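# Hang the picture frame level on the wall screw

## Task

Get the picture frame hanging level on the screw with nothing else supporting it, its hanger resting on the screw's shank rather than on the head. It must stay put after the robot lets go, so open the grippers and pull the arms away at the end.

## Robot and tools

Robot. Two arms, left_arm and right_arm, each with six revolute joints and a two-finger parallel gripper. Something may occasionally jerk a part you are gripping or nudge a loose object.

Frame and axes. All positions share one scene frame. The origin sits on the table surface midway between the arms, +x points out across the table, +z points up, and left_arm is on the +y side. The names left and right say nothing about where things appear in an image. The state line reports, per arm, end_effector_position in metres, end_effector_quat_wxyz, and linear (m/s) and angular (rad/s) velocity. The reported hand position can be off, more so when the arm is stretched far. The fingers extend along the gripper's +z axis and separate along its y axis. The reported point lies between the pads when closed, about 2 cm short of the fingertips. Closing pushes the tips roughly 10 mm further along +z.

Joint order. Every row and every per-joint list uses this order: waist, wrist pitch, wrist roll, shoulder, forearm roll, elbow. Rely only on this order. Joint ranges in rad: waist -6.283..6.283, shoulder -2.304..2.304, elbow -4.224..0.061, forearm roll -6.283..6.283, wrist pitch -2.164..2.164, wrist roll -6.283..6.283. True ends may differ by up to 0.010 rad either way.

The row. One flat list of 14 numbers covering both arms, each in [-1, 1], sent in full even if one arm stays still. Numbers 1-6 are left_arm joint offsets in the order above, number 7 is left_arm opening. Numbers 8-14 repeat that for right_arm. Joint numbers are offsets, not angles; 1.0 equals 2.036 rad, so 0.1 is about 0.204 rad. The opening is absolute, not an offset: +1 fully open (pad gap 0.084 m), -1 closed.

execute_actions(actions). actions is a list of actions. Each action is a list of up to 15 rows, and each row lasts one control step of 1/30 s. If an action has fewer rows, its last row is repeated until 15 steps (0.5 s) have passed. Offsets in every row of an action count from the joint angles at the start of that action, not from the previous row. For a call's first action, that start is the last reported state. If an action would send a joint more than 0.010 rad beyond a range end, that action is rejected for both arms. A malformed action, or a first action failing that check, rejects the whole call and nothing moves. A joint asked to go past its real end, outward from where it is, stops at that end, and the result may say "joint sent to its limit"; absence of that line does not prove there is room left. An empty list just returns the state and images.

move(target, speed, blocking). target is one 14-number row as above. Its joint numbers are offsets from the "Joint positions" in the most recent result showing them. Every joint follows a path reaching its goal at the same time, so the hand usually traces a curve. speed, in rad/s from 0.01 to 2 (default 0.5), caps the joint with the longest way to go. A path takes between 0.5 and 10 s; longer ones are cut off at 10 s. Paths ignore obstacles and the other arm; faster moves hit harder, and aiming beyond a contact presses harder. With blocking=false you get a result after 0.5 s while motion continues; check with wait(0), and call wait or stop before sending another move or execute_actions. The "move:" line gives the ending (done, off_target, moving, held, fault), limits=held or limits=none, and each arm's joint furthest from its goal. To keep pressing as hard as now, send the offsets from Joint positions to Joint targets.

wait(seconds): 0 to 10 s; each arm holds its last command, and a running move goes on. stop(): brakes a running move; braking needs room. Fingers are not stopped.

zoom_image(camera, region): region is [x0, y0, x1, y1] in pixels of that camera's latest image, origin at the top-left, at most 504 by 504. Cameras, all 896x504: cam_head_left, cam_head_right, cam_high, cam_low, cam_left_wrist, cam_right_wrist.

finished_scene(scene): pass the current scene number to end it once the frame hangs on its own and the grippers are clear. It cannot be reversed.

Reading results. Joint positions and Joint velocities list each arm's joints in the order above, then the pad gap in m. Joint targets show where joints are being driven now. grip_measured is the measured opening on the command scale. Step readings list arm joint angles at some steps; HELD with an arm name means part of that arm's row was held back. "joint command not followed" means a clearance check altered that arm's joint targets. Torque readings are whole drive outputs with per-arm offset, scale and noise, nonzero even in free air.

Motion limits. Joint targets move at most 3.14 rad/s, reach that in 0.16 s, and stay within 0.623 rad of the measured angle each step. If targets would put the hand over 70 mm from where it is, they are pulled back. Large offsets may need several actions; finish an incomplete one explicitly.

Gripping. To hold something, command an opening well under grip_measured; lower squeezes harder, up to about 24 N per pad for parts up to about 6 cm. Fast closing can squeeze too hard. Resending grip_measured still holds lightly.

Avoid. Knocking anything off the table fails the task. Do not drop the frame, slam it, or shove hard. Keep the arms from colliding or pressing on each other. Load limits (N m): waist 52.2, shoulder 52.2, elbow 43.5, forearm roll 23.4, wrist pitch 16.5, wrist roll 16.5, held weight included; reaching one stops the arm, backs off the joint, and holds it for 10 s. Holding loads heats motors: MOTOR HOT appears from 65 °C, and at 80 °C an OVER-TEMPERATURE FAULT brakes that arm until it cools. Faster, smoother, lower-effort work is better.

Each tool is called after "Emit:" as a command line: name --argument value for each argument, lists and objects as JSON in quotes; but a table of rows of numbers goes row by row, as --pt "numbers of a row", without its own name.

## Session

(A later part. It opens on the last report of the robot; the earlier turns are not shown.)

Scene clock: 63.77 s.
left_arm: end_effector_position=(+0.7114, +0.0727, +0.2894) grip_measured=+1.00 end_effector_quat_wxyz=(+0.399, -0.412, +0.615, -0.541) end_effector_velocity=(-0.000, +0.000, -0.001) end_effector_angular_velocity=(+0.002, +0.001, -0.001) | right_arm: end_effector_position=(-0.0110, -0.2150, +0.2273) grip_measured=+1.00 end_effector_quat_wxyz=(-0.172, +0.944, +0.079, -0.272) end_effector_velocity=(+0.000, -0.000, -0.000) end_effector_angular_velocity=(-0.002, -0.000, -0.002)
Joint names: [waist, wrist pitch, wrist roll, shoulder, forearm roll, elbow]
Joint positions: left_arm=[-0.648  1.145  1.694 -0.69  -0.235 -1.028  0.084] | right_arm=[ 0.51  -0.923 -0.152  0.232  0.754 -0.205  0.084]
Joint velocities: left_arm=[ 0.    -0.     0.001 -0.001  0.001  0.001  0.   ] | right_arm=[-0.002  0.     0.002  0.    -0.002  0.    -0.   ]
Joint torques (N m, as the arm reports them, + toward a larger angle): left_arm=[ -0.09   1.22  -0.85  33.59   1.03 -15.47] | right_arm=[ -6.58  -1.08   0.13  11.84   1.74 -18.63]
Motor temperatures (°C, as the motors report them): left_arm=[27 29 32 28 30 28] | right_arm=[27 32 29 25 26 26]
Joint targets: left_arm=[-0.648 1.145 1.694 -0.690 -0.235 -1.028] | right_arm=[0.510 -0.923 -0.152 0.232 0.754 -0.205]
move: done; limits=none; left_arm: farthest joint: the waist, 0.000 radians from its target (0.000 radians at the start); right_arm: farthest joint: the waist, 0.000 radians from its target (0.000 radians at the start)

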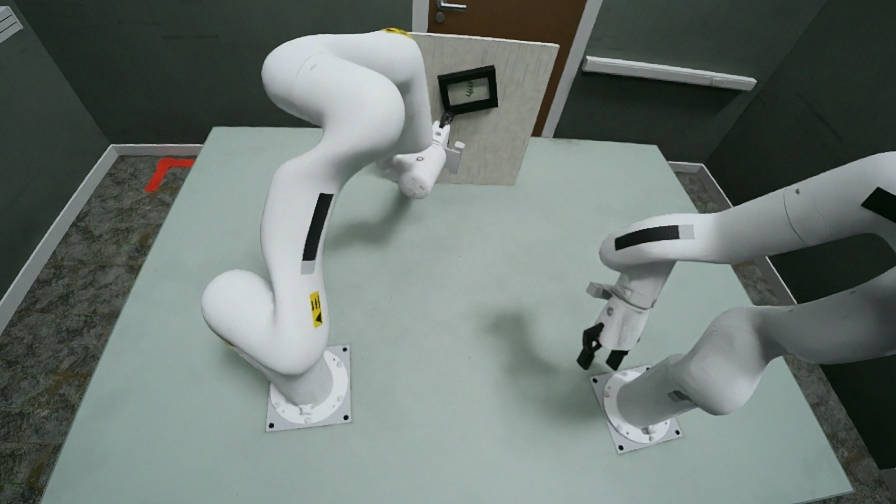

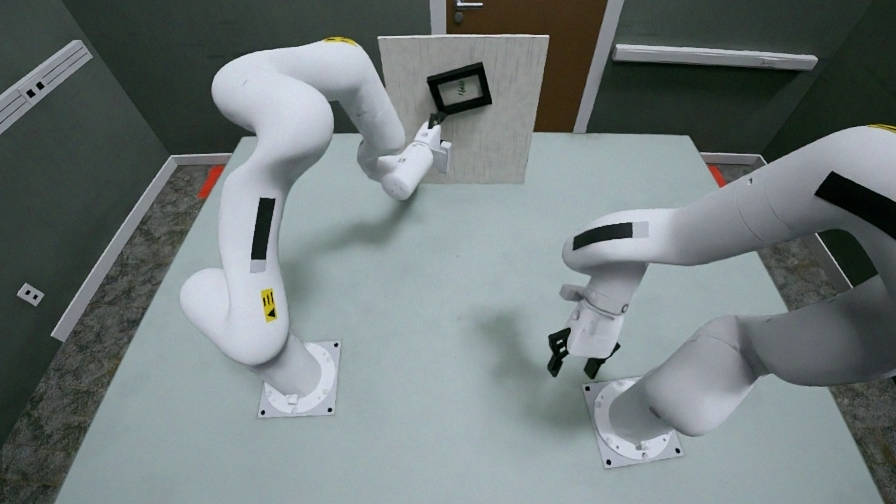

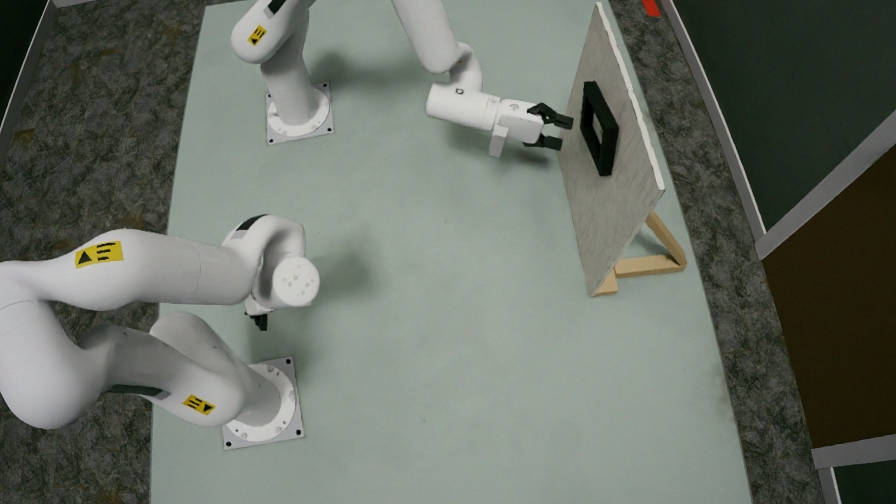

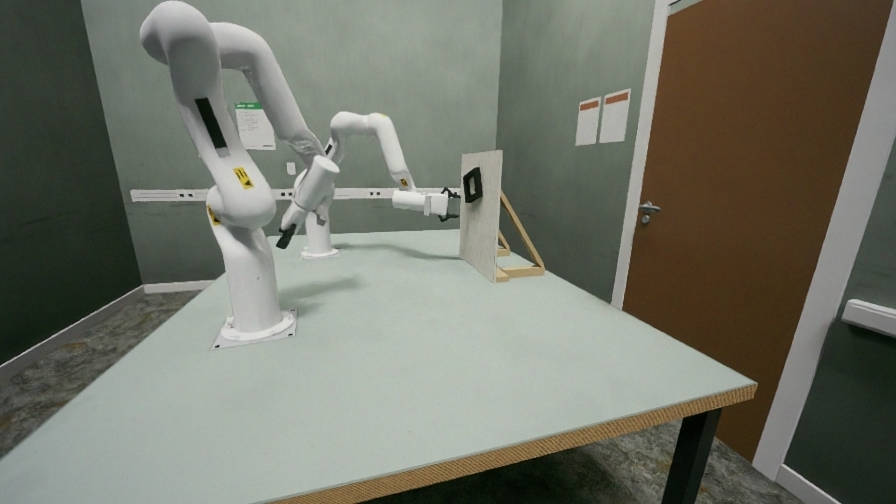

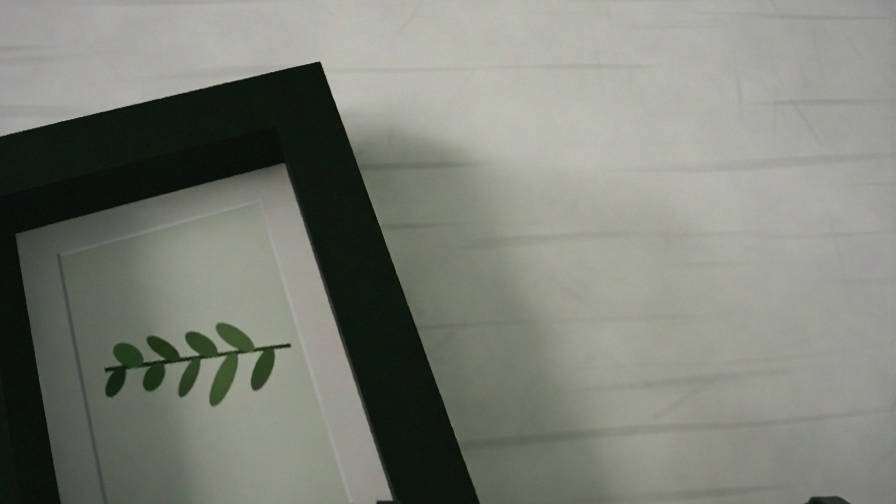

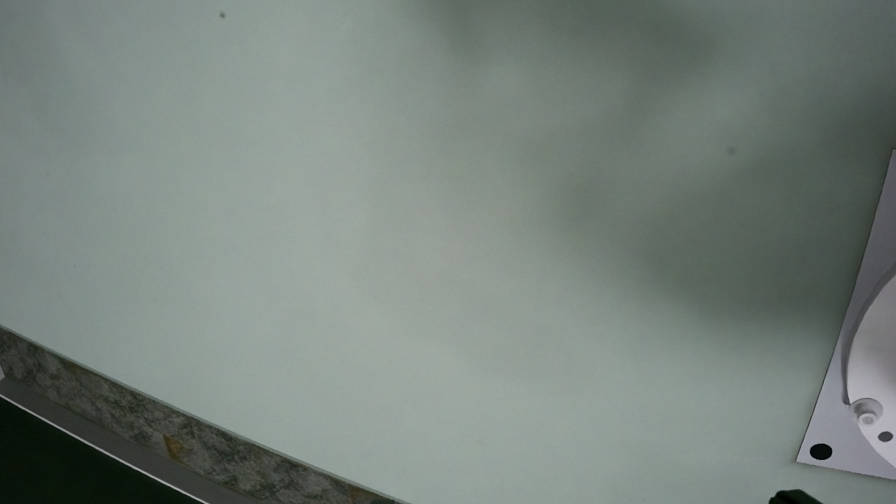

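Emit:
execute_actions --actions '[]'

Scene clock: 64.77 s.
left_arm: end_effector_position=(+0.7113, +0.0727, +0.2894) grip_measured=+1.00 end_effector_quat_wxyz=(+0.399, -0.412, +0.615, -0.541) end_effector_velocity=(-0.000, -0.001, +0.000) end_effector_angular_velocity=(+0.000, -0.000, -0.002) | right_arm: end_effector_position=(-0.0110, -0.2150, +0.2273) grip_measured=+1.00 end_effector_quat_wxyz=(-0.172, +0.944, +0.079, -0.272) end_effector_velocity=(-0.001, -0.000, +0.000) end_effector_angular_velocity=(+0.000, +0.003, +0.001)
Joint names: [waist, wrist pitch, wrist roll, shoulder, forearm roll, elbow]
Joint positions: left_arm=[-0.648  1.145  1.694 -0.69  -0.235 -1.028  0.084] | right_arm=[ 0.51  -0.923 -0.152  0.232  0.754 -0.205  0.084]
Joint velocities: left_arm=[-0.    -0.     0.     0.     0.002 -0.     0.   ] | right_arm=[ 0.    -0.002 -0.001 -0.     0.     0.001  0.   ]
Joint torques (N m, as the arm reports them, + toward a larger angle): left_arm=[  0.54   1.21  -0.89  34.17   0.89 -15.34] | right_arm=[ -6.31  -0.99   0.18  12.11   1.84 -18.57]
Motor temperatures (°C, as the motors report them): left_arm=[27 29 32 28 30 28] | right_arm=[27 32 29 25 26 26]
Joint targets: left_arm=[-0.648 1.145 1.694 -0.690 -0.235 -1.028] | right_arm=[0.510 -0.923 -0.152 0.232 0.754 -0.205]

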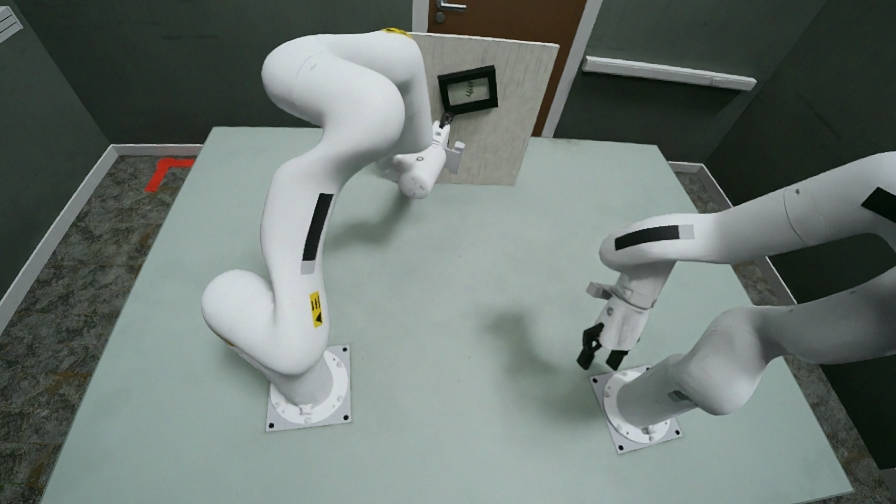

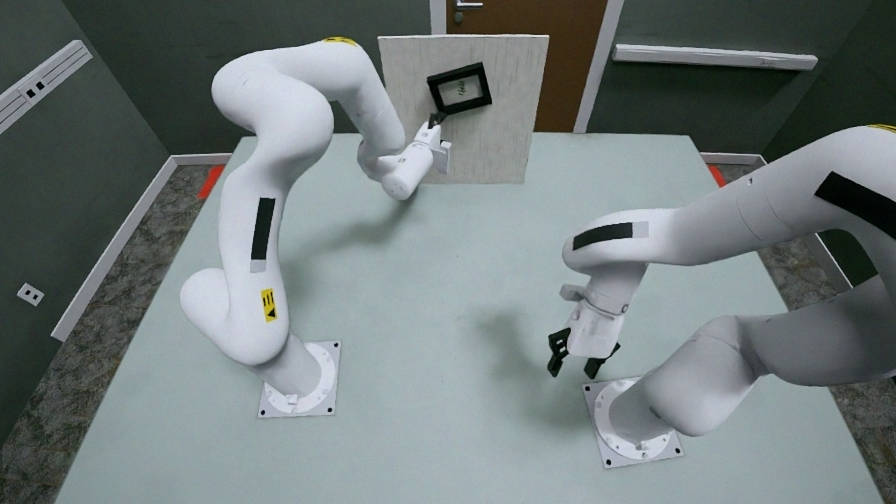

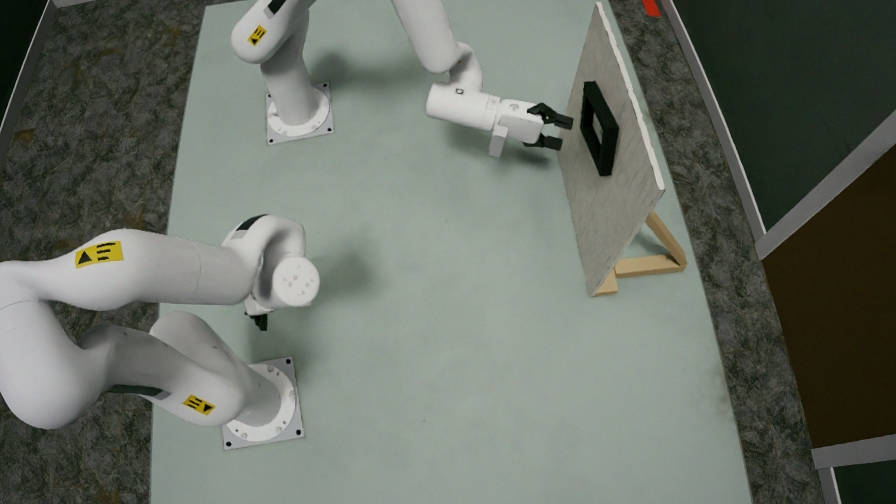

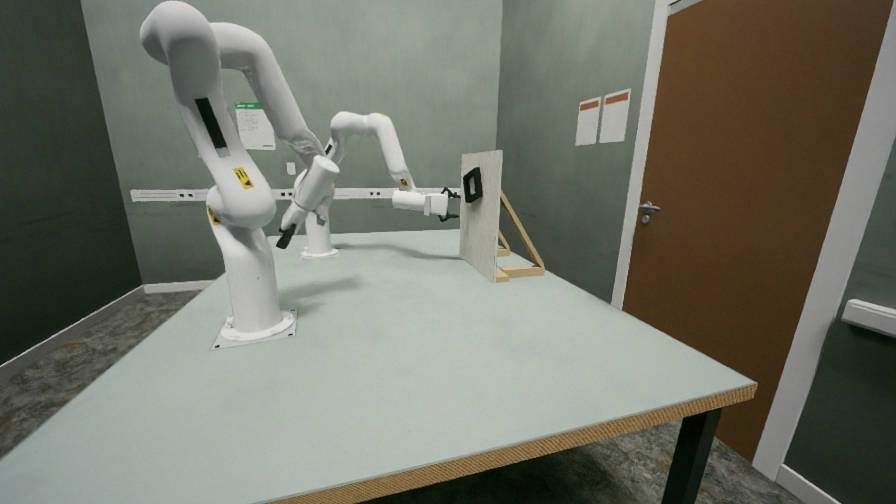

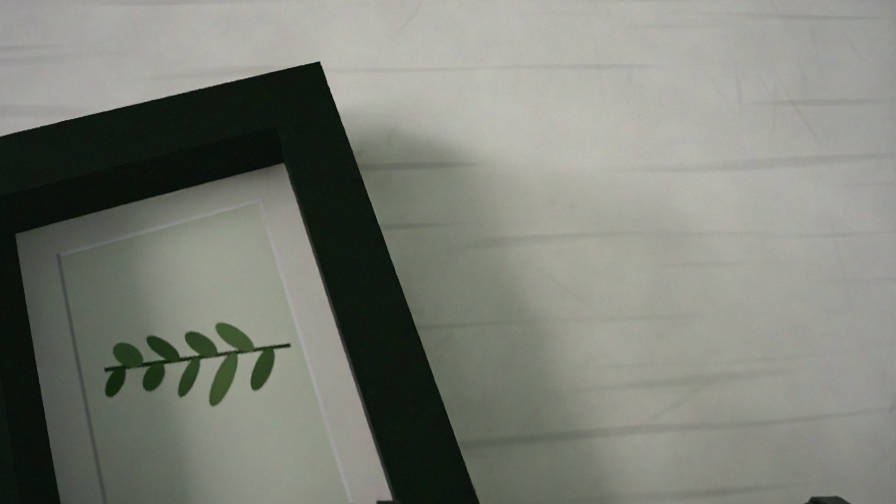

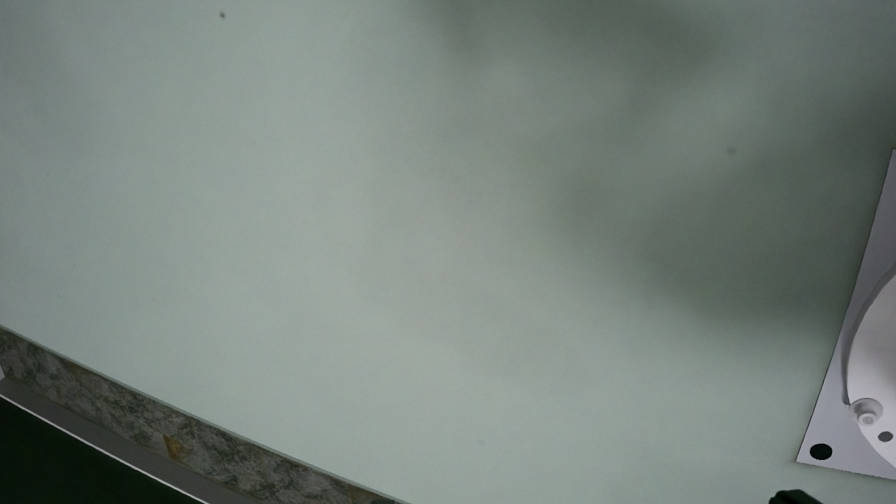

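Raise ~4.5 cm: shoulder +0.06 rad, wp −0.06.

Emit:
move --target '[0,-0.0295,0,0.0295,0,0,1,0,0,0,0,0,0,1]' --speed 0.15

Scene clock: 65.70 s.
left_arm: end_effector_position=(+0.7125, +0.0702, +0.3208) grip_measured=+1.00 end_effector_quat_wxyz=(+0.394, -0.415, +0.614, -0.544) end_effector_velocity=(+0.000, -0.000, +0.002) end_effector_angular_velocity=(-0.001, -0.002, -0.000) | right_arm: end_effector_position=(-0.0110, -0.2150, +0.2273) grip_measured=+1.00 end_effector_quat_wxyz=(-0.172, +0.944, +0.079, -0.272) end_effector_velocity=(-0.000, -0.000, -0.000) end_effector_angular_velocity=(+0.000, +0.000, +0.000)
Joint names: [waist, wrist pitch, wrist roll, shoulder, forearm roll, elbow]
Joint positions: left_arm=[-0.648  1.085  1.694 -0.63  -0.235 -1.028  0.084] | right_arm=[ 0.51  -0.923 -0.152  0.232  0.754 -0.205  0.084]
Joint velocities: left_arm=[-0.     0.     0.     0.001  0.    -0.001 -0.   ] | right_arm=[ 0.    -0.    -0.001  0.001  0.     0.001  0.   ]
Joint torques (N m, as the arm reports them, + toward a larger angle): left_arm=[  0.02   1.2   -0.91  33.18   1.07 -16.47] | right_arm=[ -6.11  -1.11   0.11  12.83   1.61 -18.59]
Motor temperatures (°C, as the motors report them): left_arm=[27 29 32 28 30 28] | right_arm=[27 32 29 25 26 26]
Joint targets: left_arm=[-0.648 1.085 1.694 -0.629 -0.235 -1.028] | right_arm=[0.510 -0.923 -0.152 0.232 0.754 -0.205]
move: done; limits=none; left_arm: farthest joint: the waist, 0.000 radians from its target (0.000 radians at the start); right_arm: farthest joint: the waist, 0.000 radians from its target (0.000 radians at the start)

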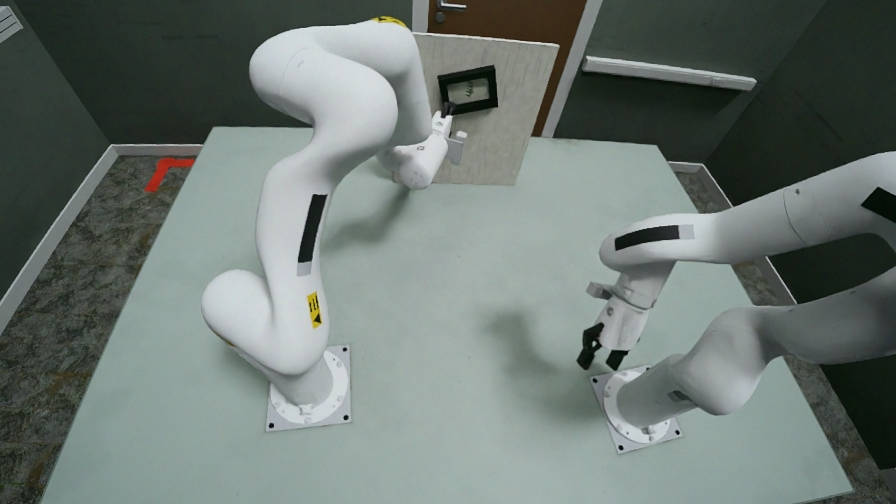

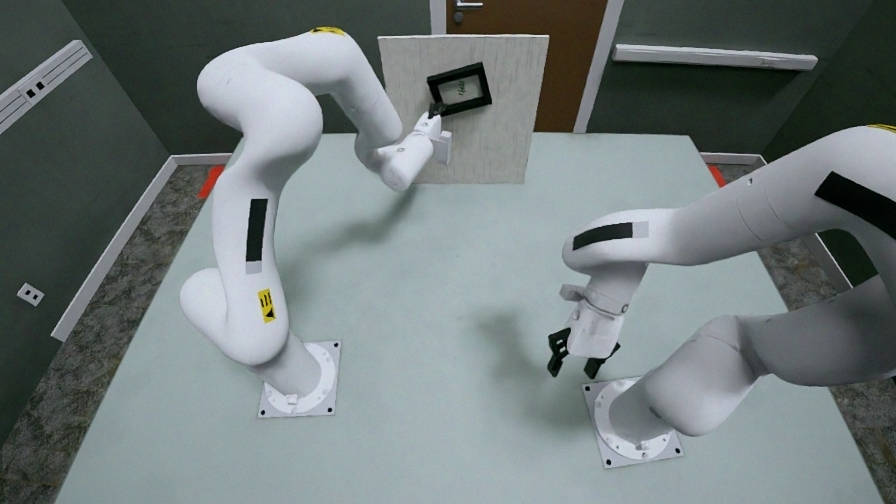

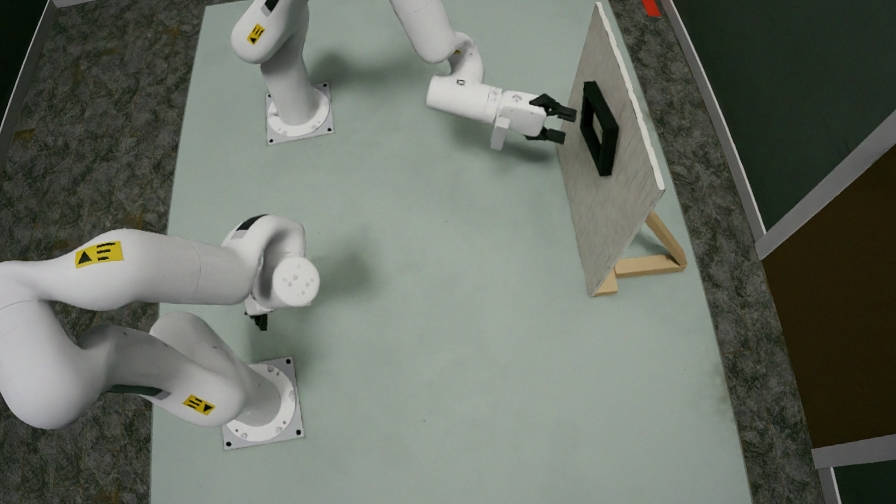

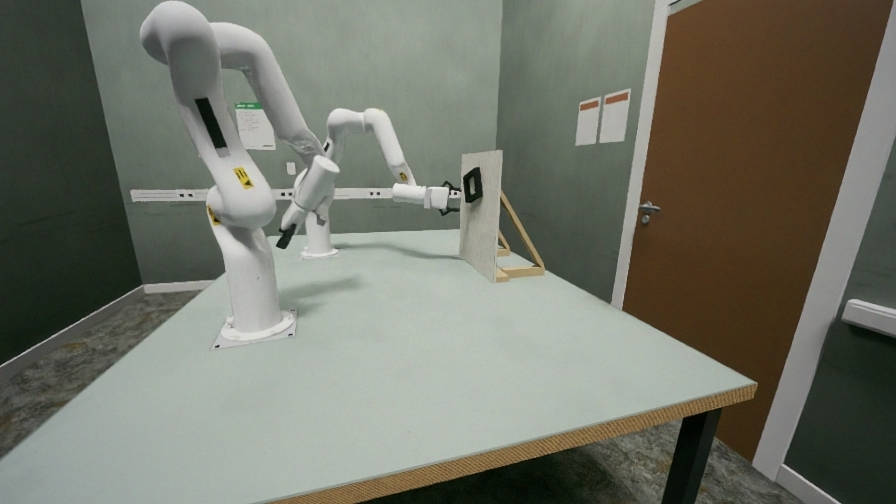

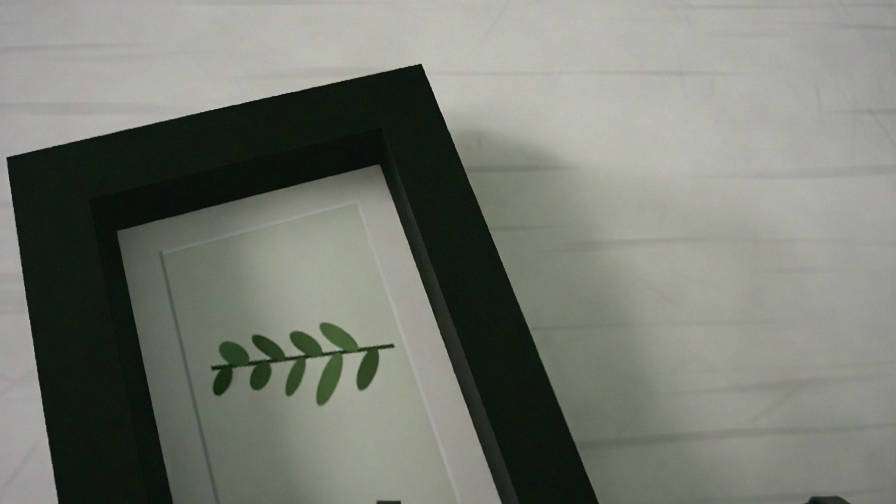

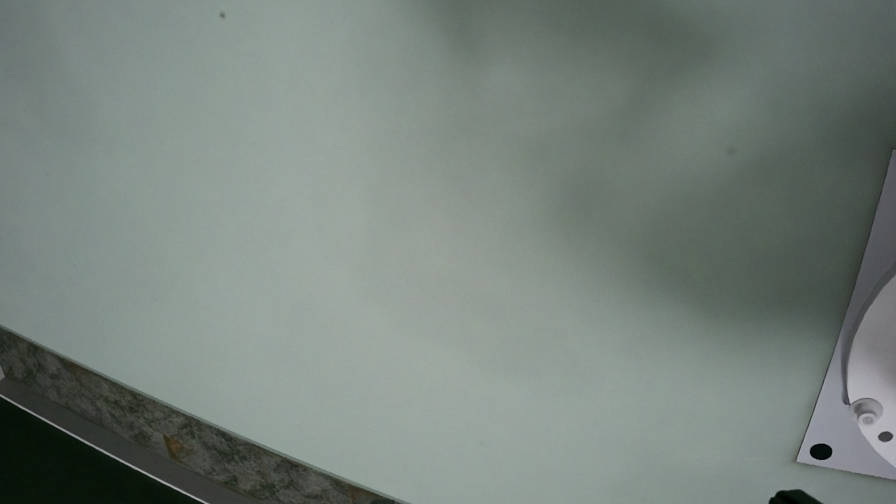

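Emit:
move --target '[0,-0.019,0,-0.0138,0,-0.033,1,0,0,0,0,0,0,1]' --speed 0.08

Scene clock: 67.13 s.
left_arm: end_effector_position=(+0.7304, +0.0578, +0.3262) grip_measured=+1.00 end_effector_quat_wxyz=(+0.390, -0.416, +0.613, -0.547) end_effector_velocity=(-0.000, -0.000, -0.000) end_effector_angular_velocity=(+0.000, +0.001, -0.001) | right_arm: end_effector_position=(-0.0110, -0.2150, +0.2273) grip_measured=+1.00 end_effector_quat_wxyz=(-0.172, +0.944, +0.079, -0.272) end_effector_velocity=(-0.000, -0.000, -0.000) end_effector_angular_velocity=(+0.001, +0.000, +0.002)
Joint names: [waist, wrist pitch, wrist roll, shoulder, forearm roll, elbow]
Joint positions: left_arm=[-0.648  1.046  1.694 -0.658 -0.235 -1.095  0.084] | right_arm=[ 0.51  -0.923 -0.152  0.232  0.754 -0.205  0.084]
Joint velocities: left_arm=[-0.    -0.001 -0.    -0.     0.001 -0.     0.   ] | right_arm=[ 0.    -0.    -0.003  0.     0.001  0.001  0.   ]
Joint torques (N m, as the arm reports them, + toward a larger angle): left_arm=[  0.34   1.16  -0.89  33.44   1.25 -16.69] | right_arm=[ -7.14  -0.99   0.09  12.06   2.13 -18.49]
Motor temperatures (°C, as the motors report them): left_arm=[27 29 32 28 30 28] | right_arm=[27 32 29 25 26 26]
Joint targets: left_arm=[-0.648 1.046 1.694 -0.658 -0.235 -1.095] | right_arm=[0.510 -0.923 -0.152 0.232 0.754 -0.205]
move: done; limits=none; left_arm: farthest joint: the waist, 0.000 radians from its target (0.000 radians at the start); right_arm: farthest joint: the waist, 0.000 radians from its target (0.000 radians at the start)

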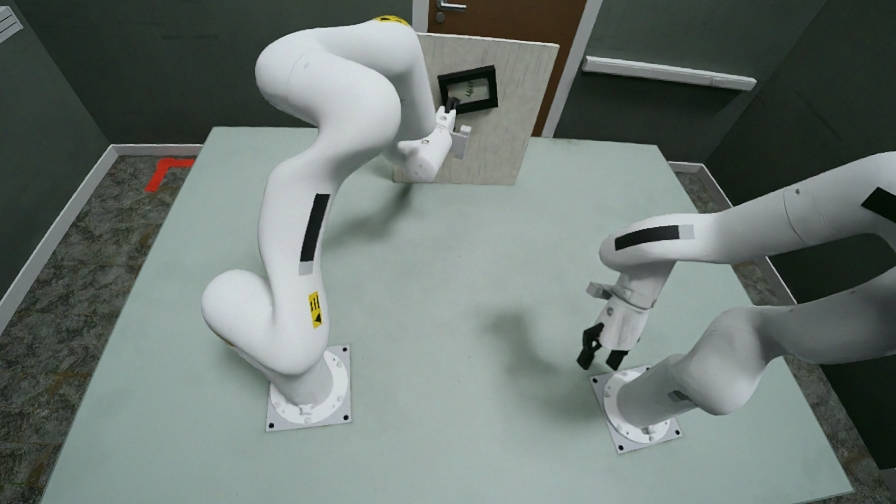

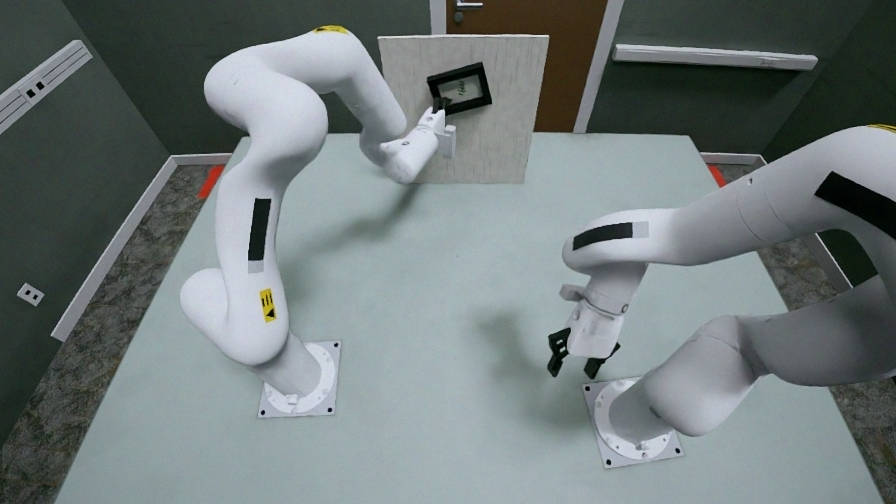

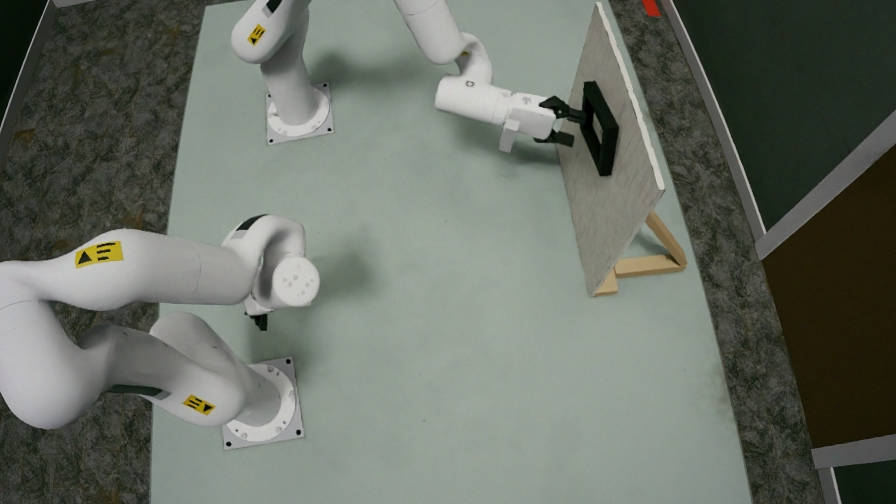

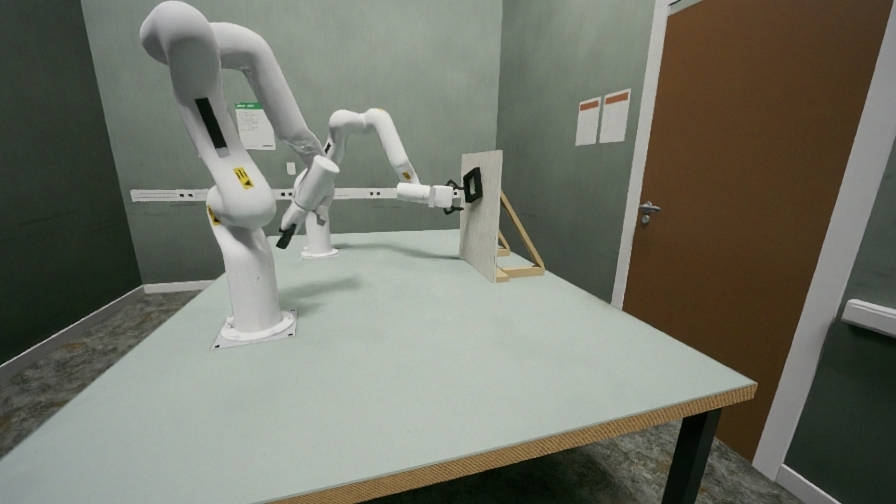

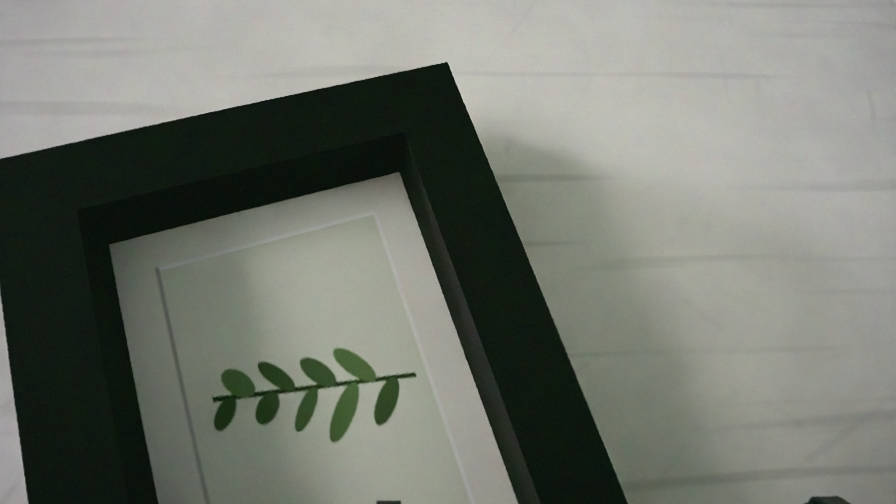

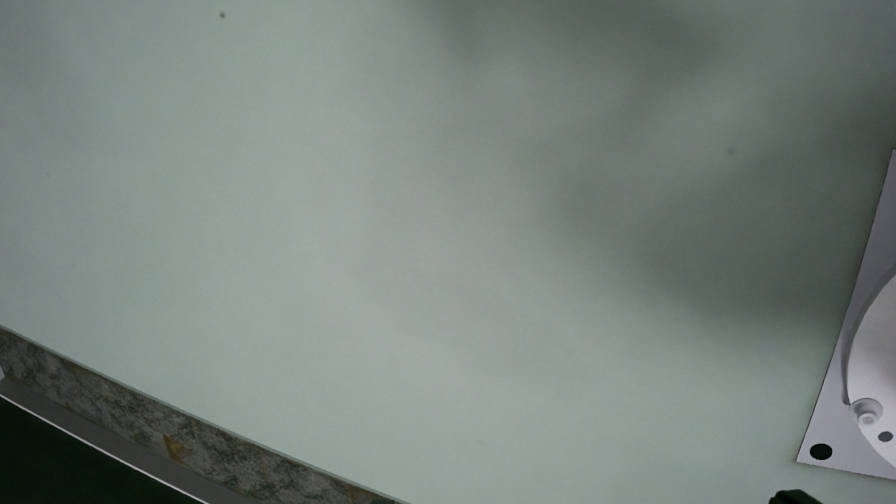

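Emit:
move --target '[0,-0.005,0,-0.0098,0,-0.0147,1,0,0,0,0,0,0,1]' --speed 0.05

Scene clock: 68.10 s.
left_arm: end_effector_position=(+0.7382, +0.0526, +0.3245) grip_measured=+1.00 end_effector_quat_wxyz=(+0.389, -0.416, +0.613, -0.547) end_effector_velocity=(+0.000, +0.000, +0.000) end_effector_angular_velocity=(+0.000, -0.000, +0.001) | right_arm: end_effector_position=(-0.0110, -0.2150, +0.2273) grip_measured=+1.00 end_effector_quat_wxyz=(-0.172, +0.944, +0.079, -0.272) end_effector_velocity=(+0.000, +0.000, -0.000) end_effector_angular_velocity=(+0.000, -0.001, -0.001)
Joint names: [waist, wrist pitch, wrist roll, shoulder, forearm roll, elbow]
Joint positions: left_arm=[-0.648  1.036  1.694 -0.678 -0.235 -1.125  0.084] | right_arm=[ 0.51  -0.923 -0.152  0.232  0.754 -0.205  0.084]
Joint velocities: left_arm=[ 0.001 -0.     0.     0.    -0.    -0.     0.   ] | right_arm=[-0.001  0.001 -0.    -0.001  0.    -0.    -0.   ]
Joint torques (N m, as the arm reports them, + toward a larger angle): left_arm=[  0.73   1.15  -0.9   34.44   1.24 -17.05] | right_arm=[ -6.4   -1.03   0.16  12.52   1.89 -18.96]
Motor temperatures (°C, as the motors report them): left_arm=[27 29 32 28 30 28] | right_arm=[27 32 29 25 26 26]
Joint targets: left_arm=[-0.648 1.036 1.694 -0.678 -0.235 -1.125] | right_arm=[0.510 -0.923 -0.152 0.232 0.754 -0.205]
move: done; limits=none; left_arm: farthest joint: the waist, 0.000 radians from its target (0.000 radians at the start); right_arm: farthest joint: the waist, 0.000 radians from its target (0.000 radians at the start)

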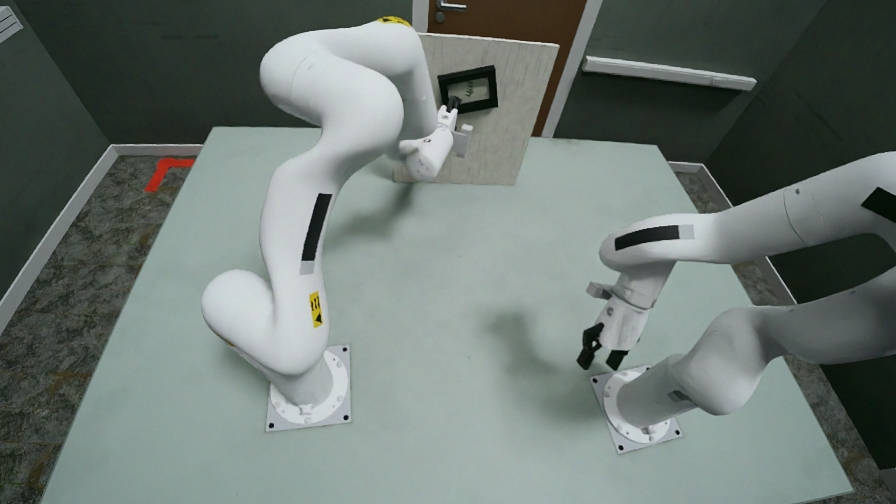

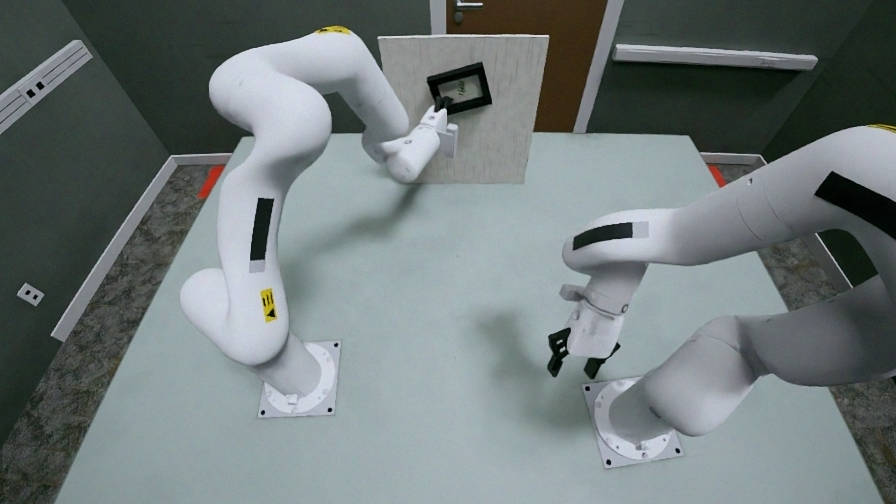

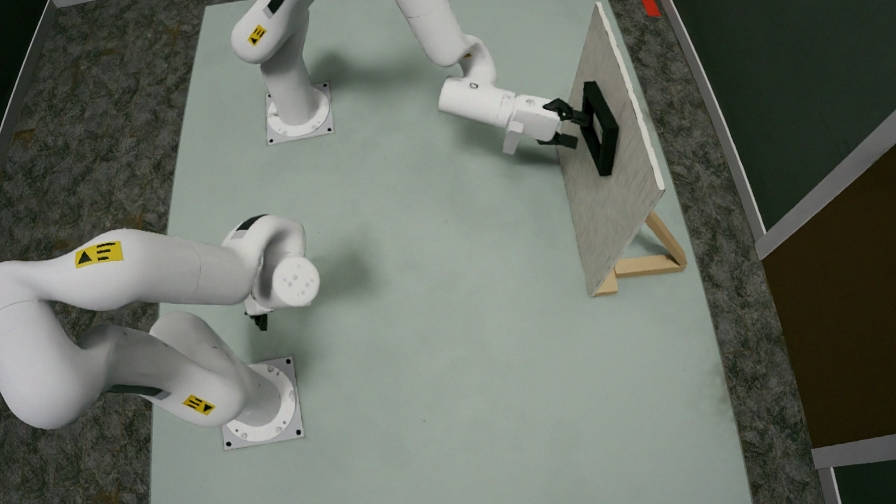

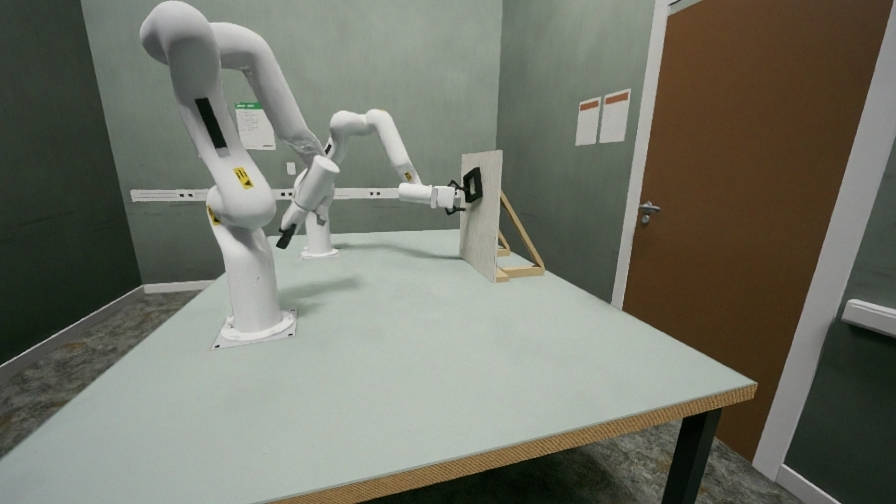

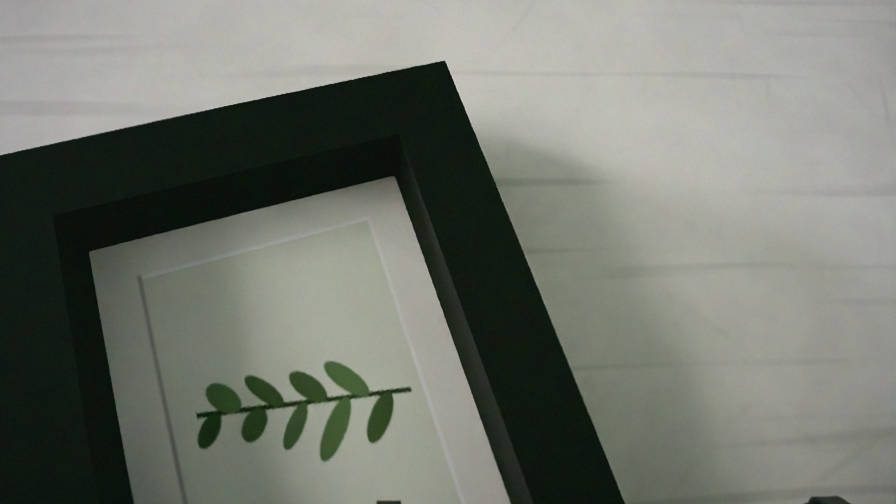

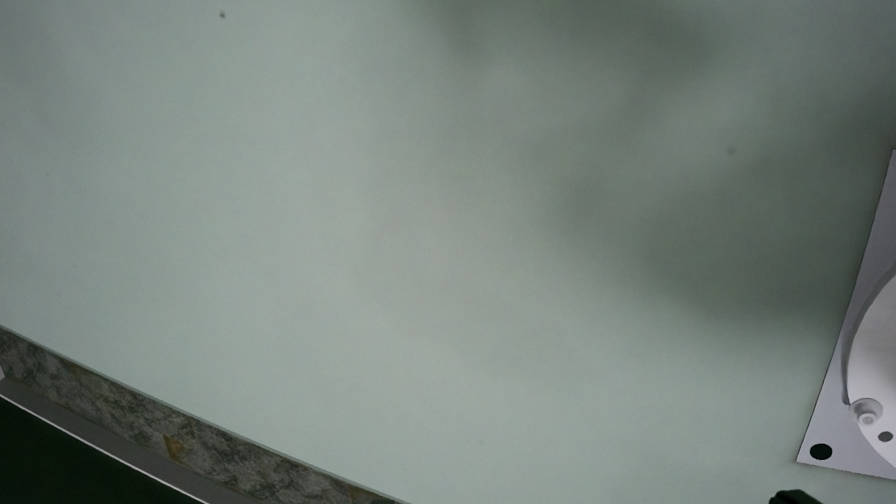

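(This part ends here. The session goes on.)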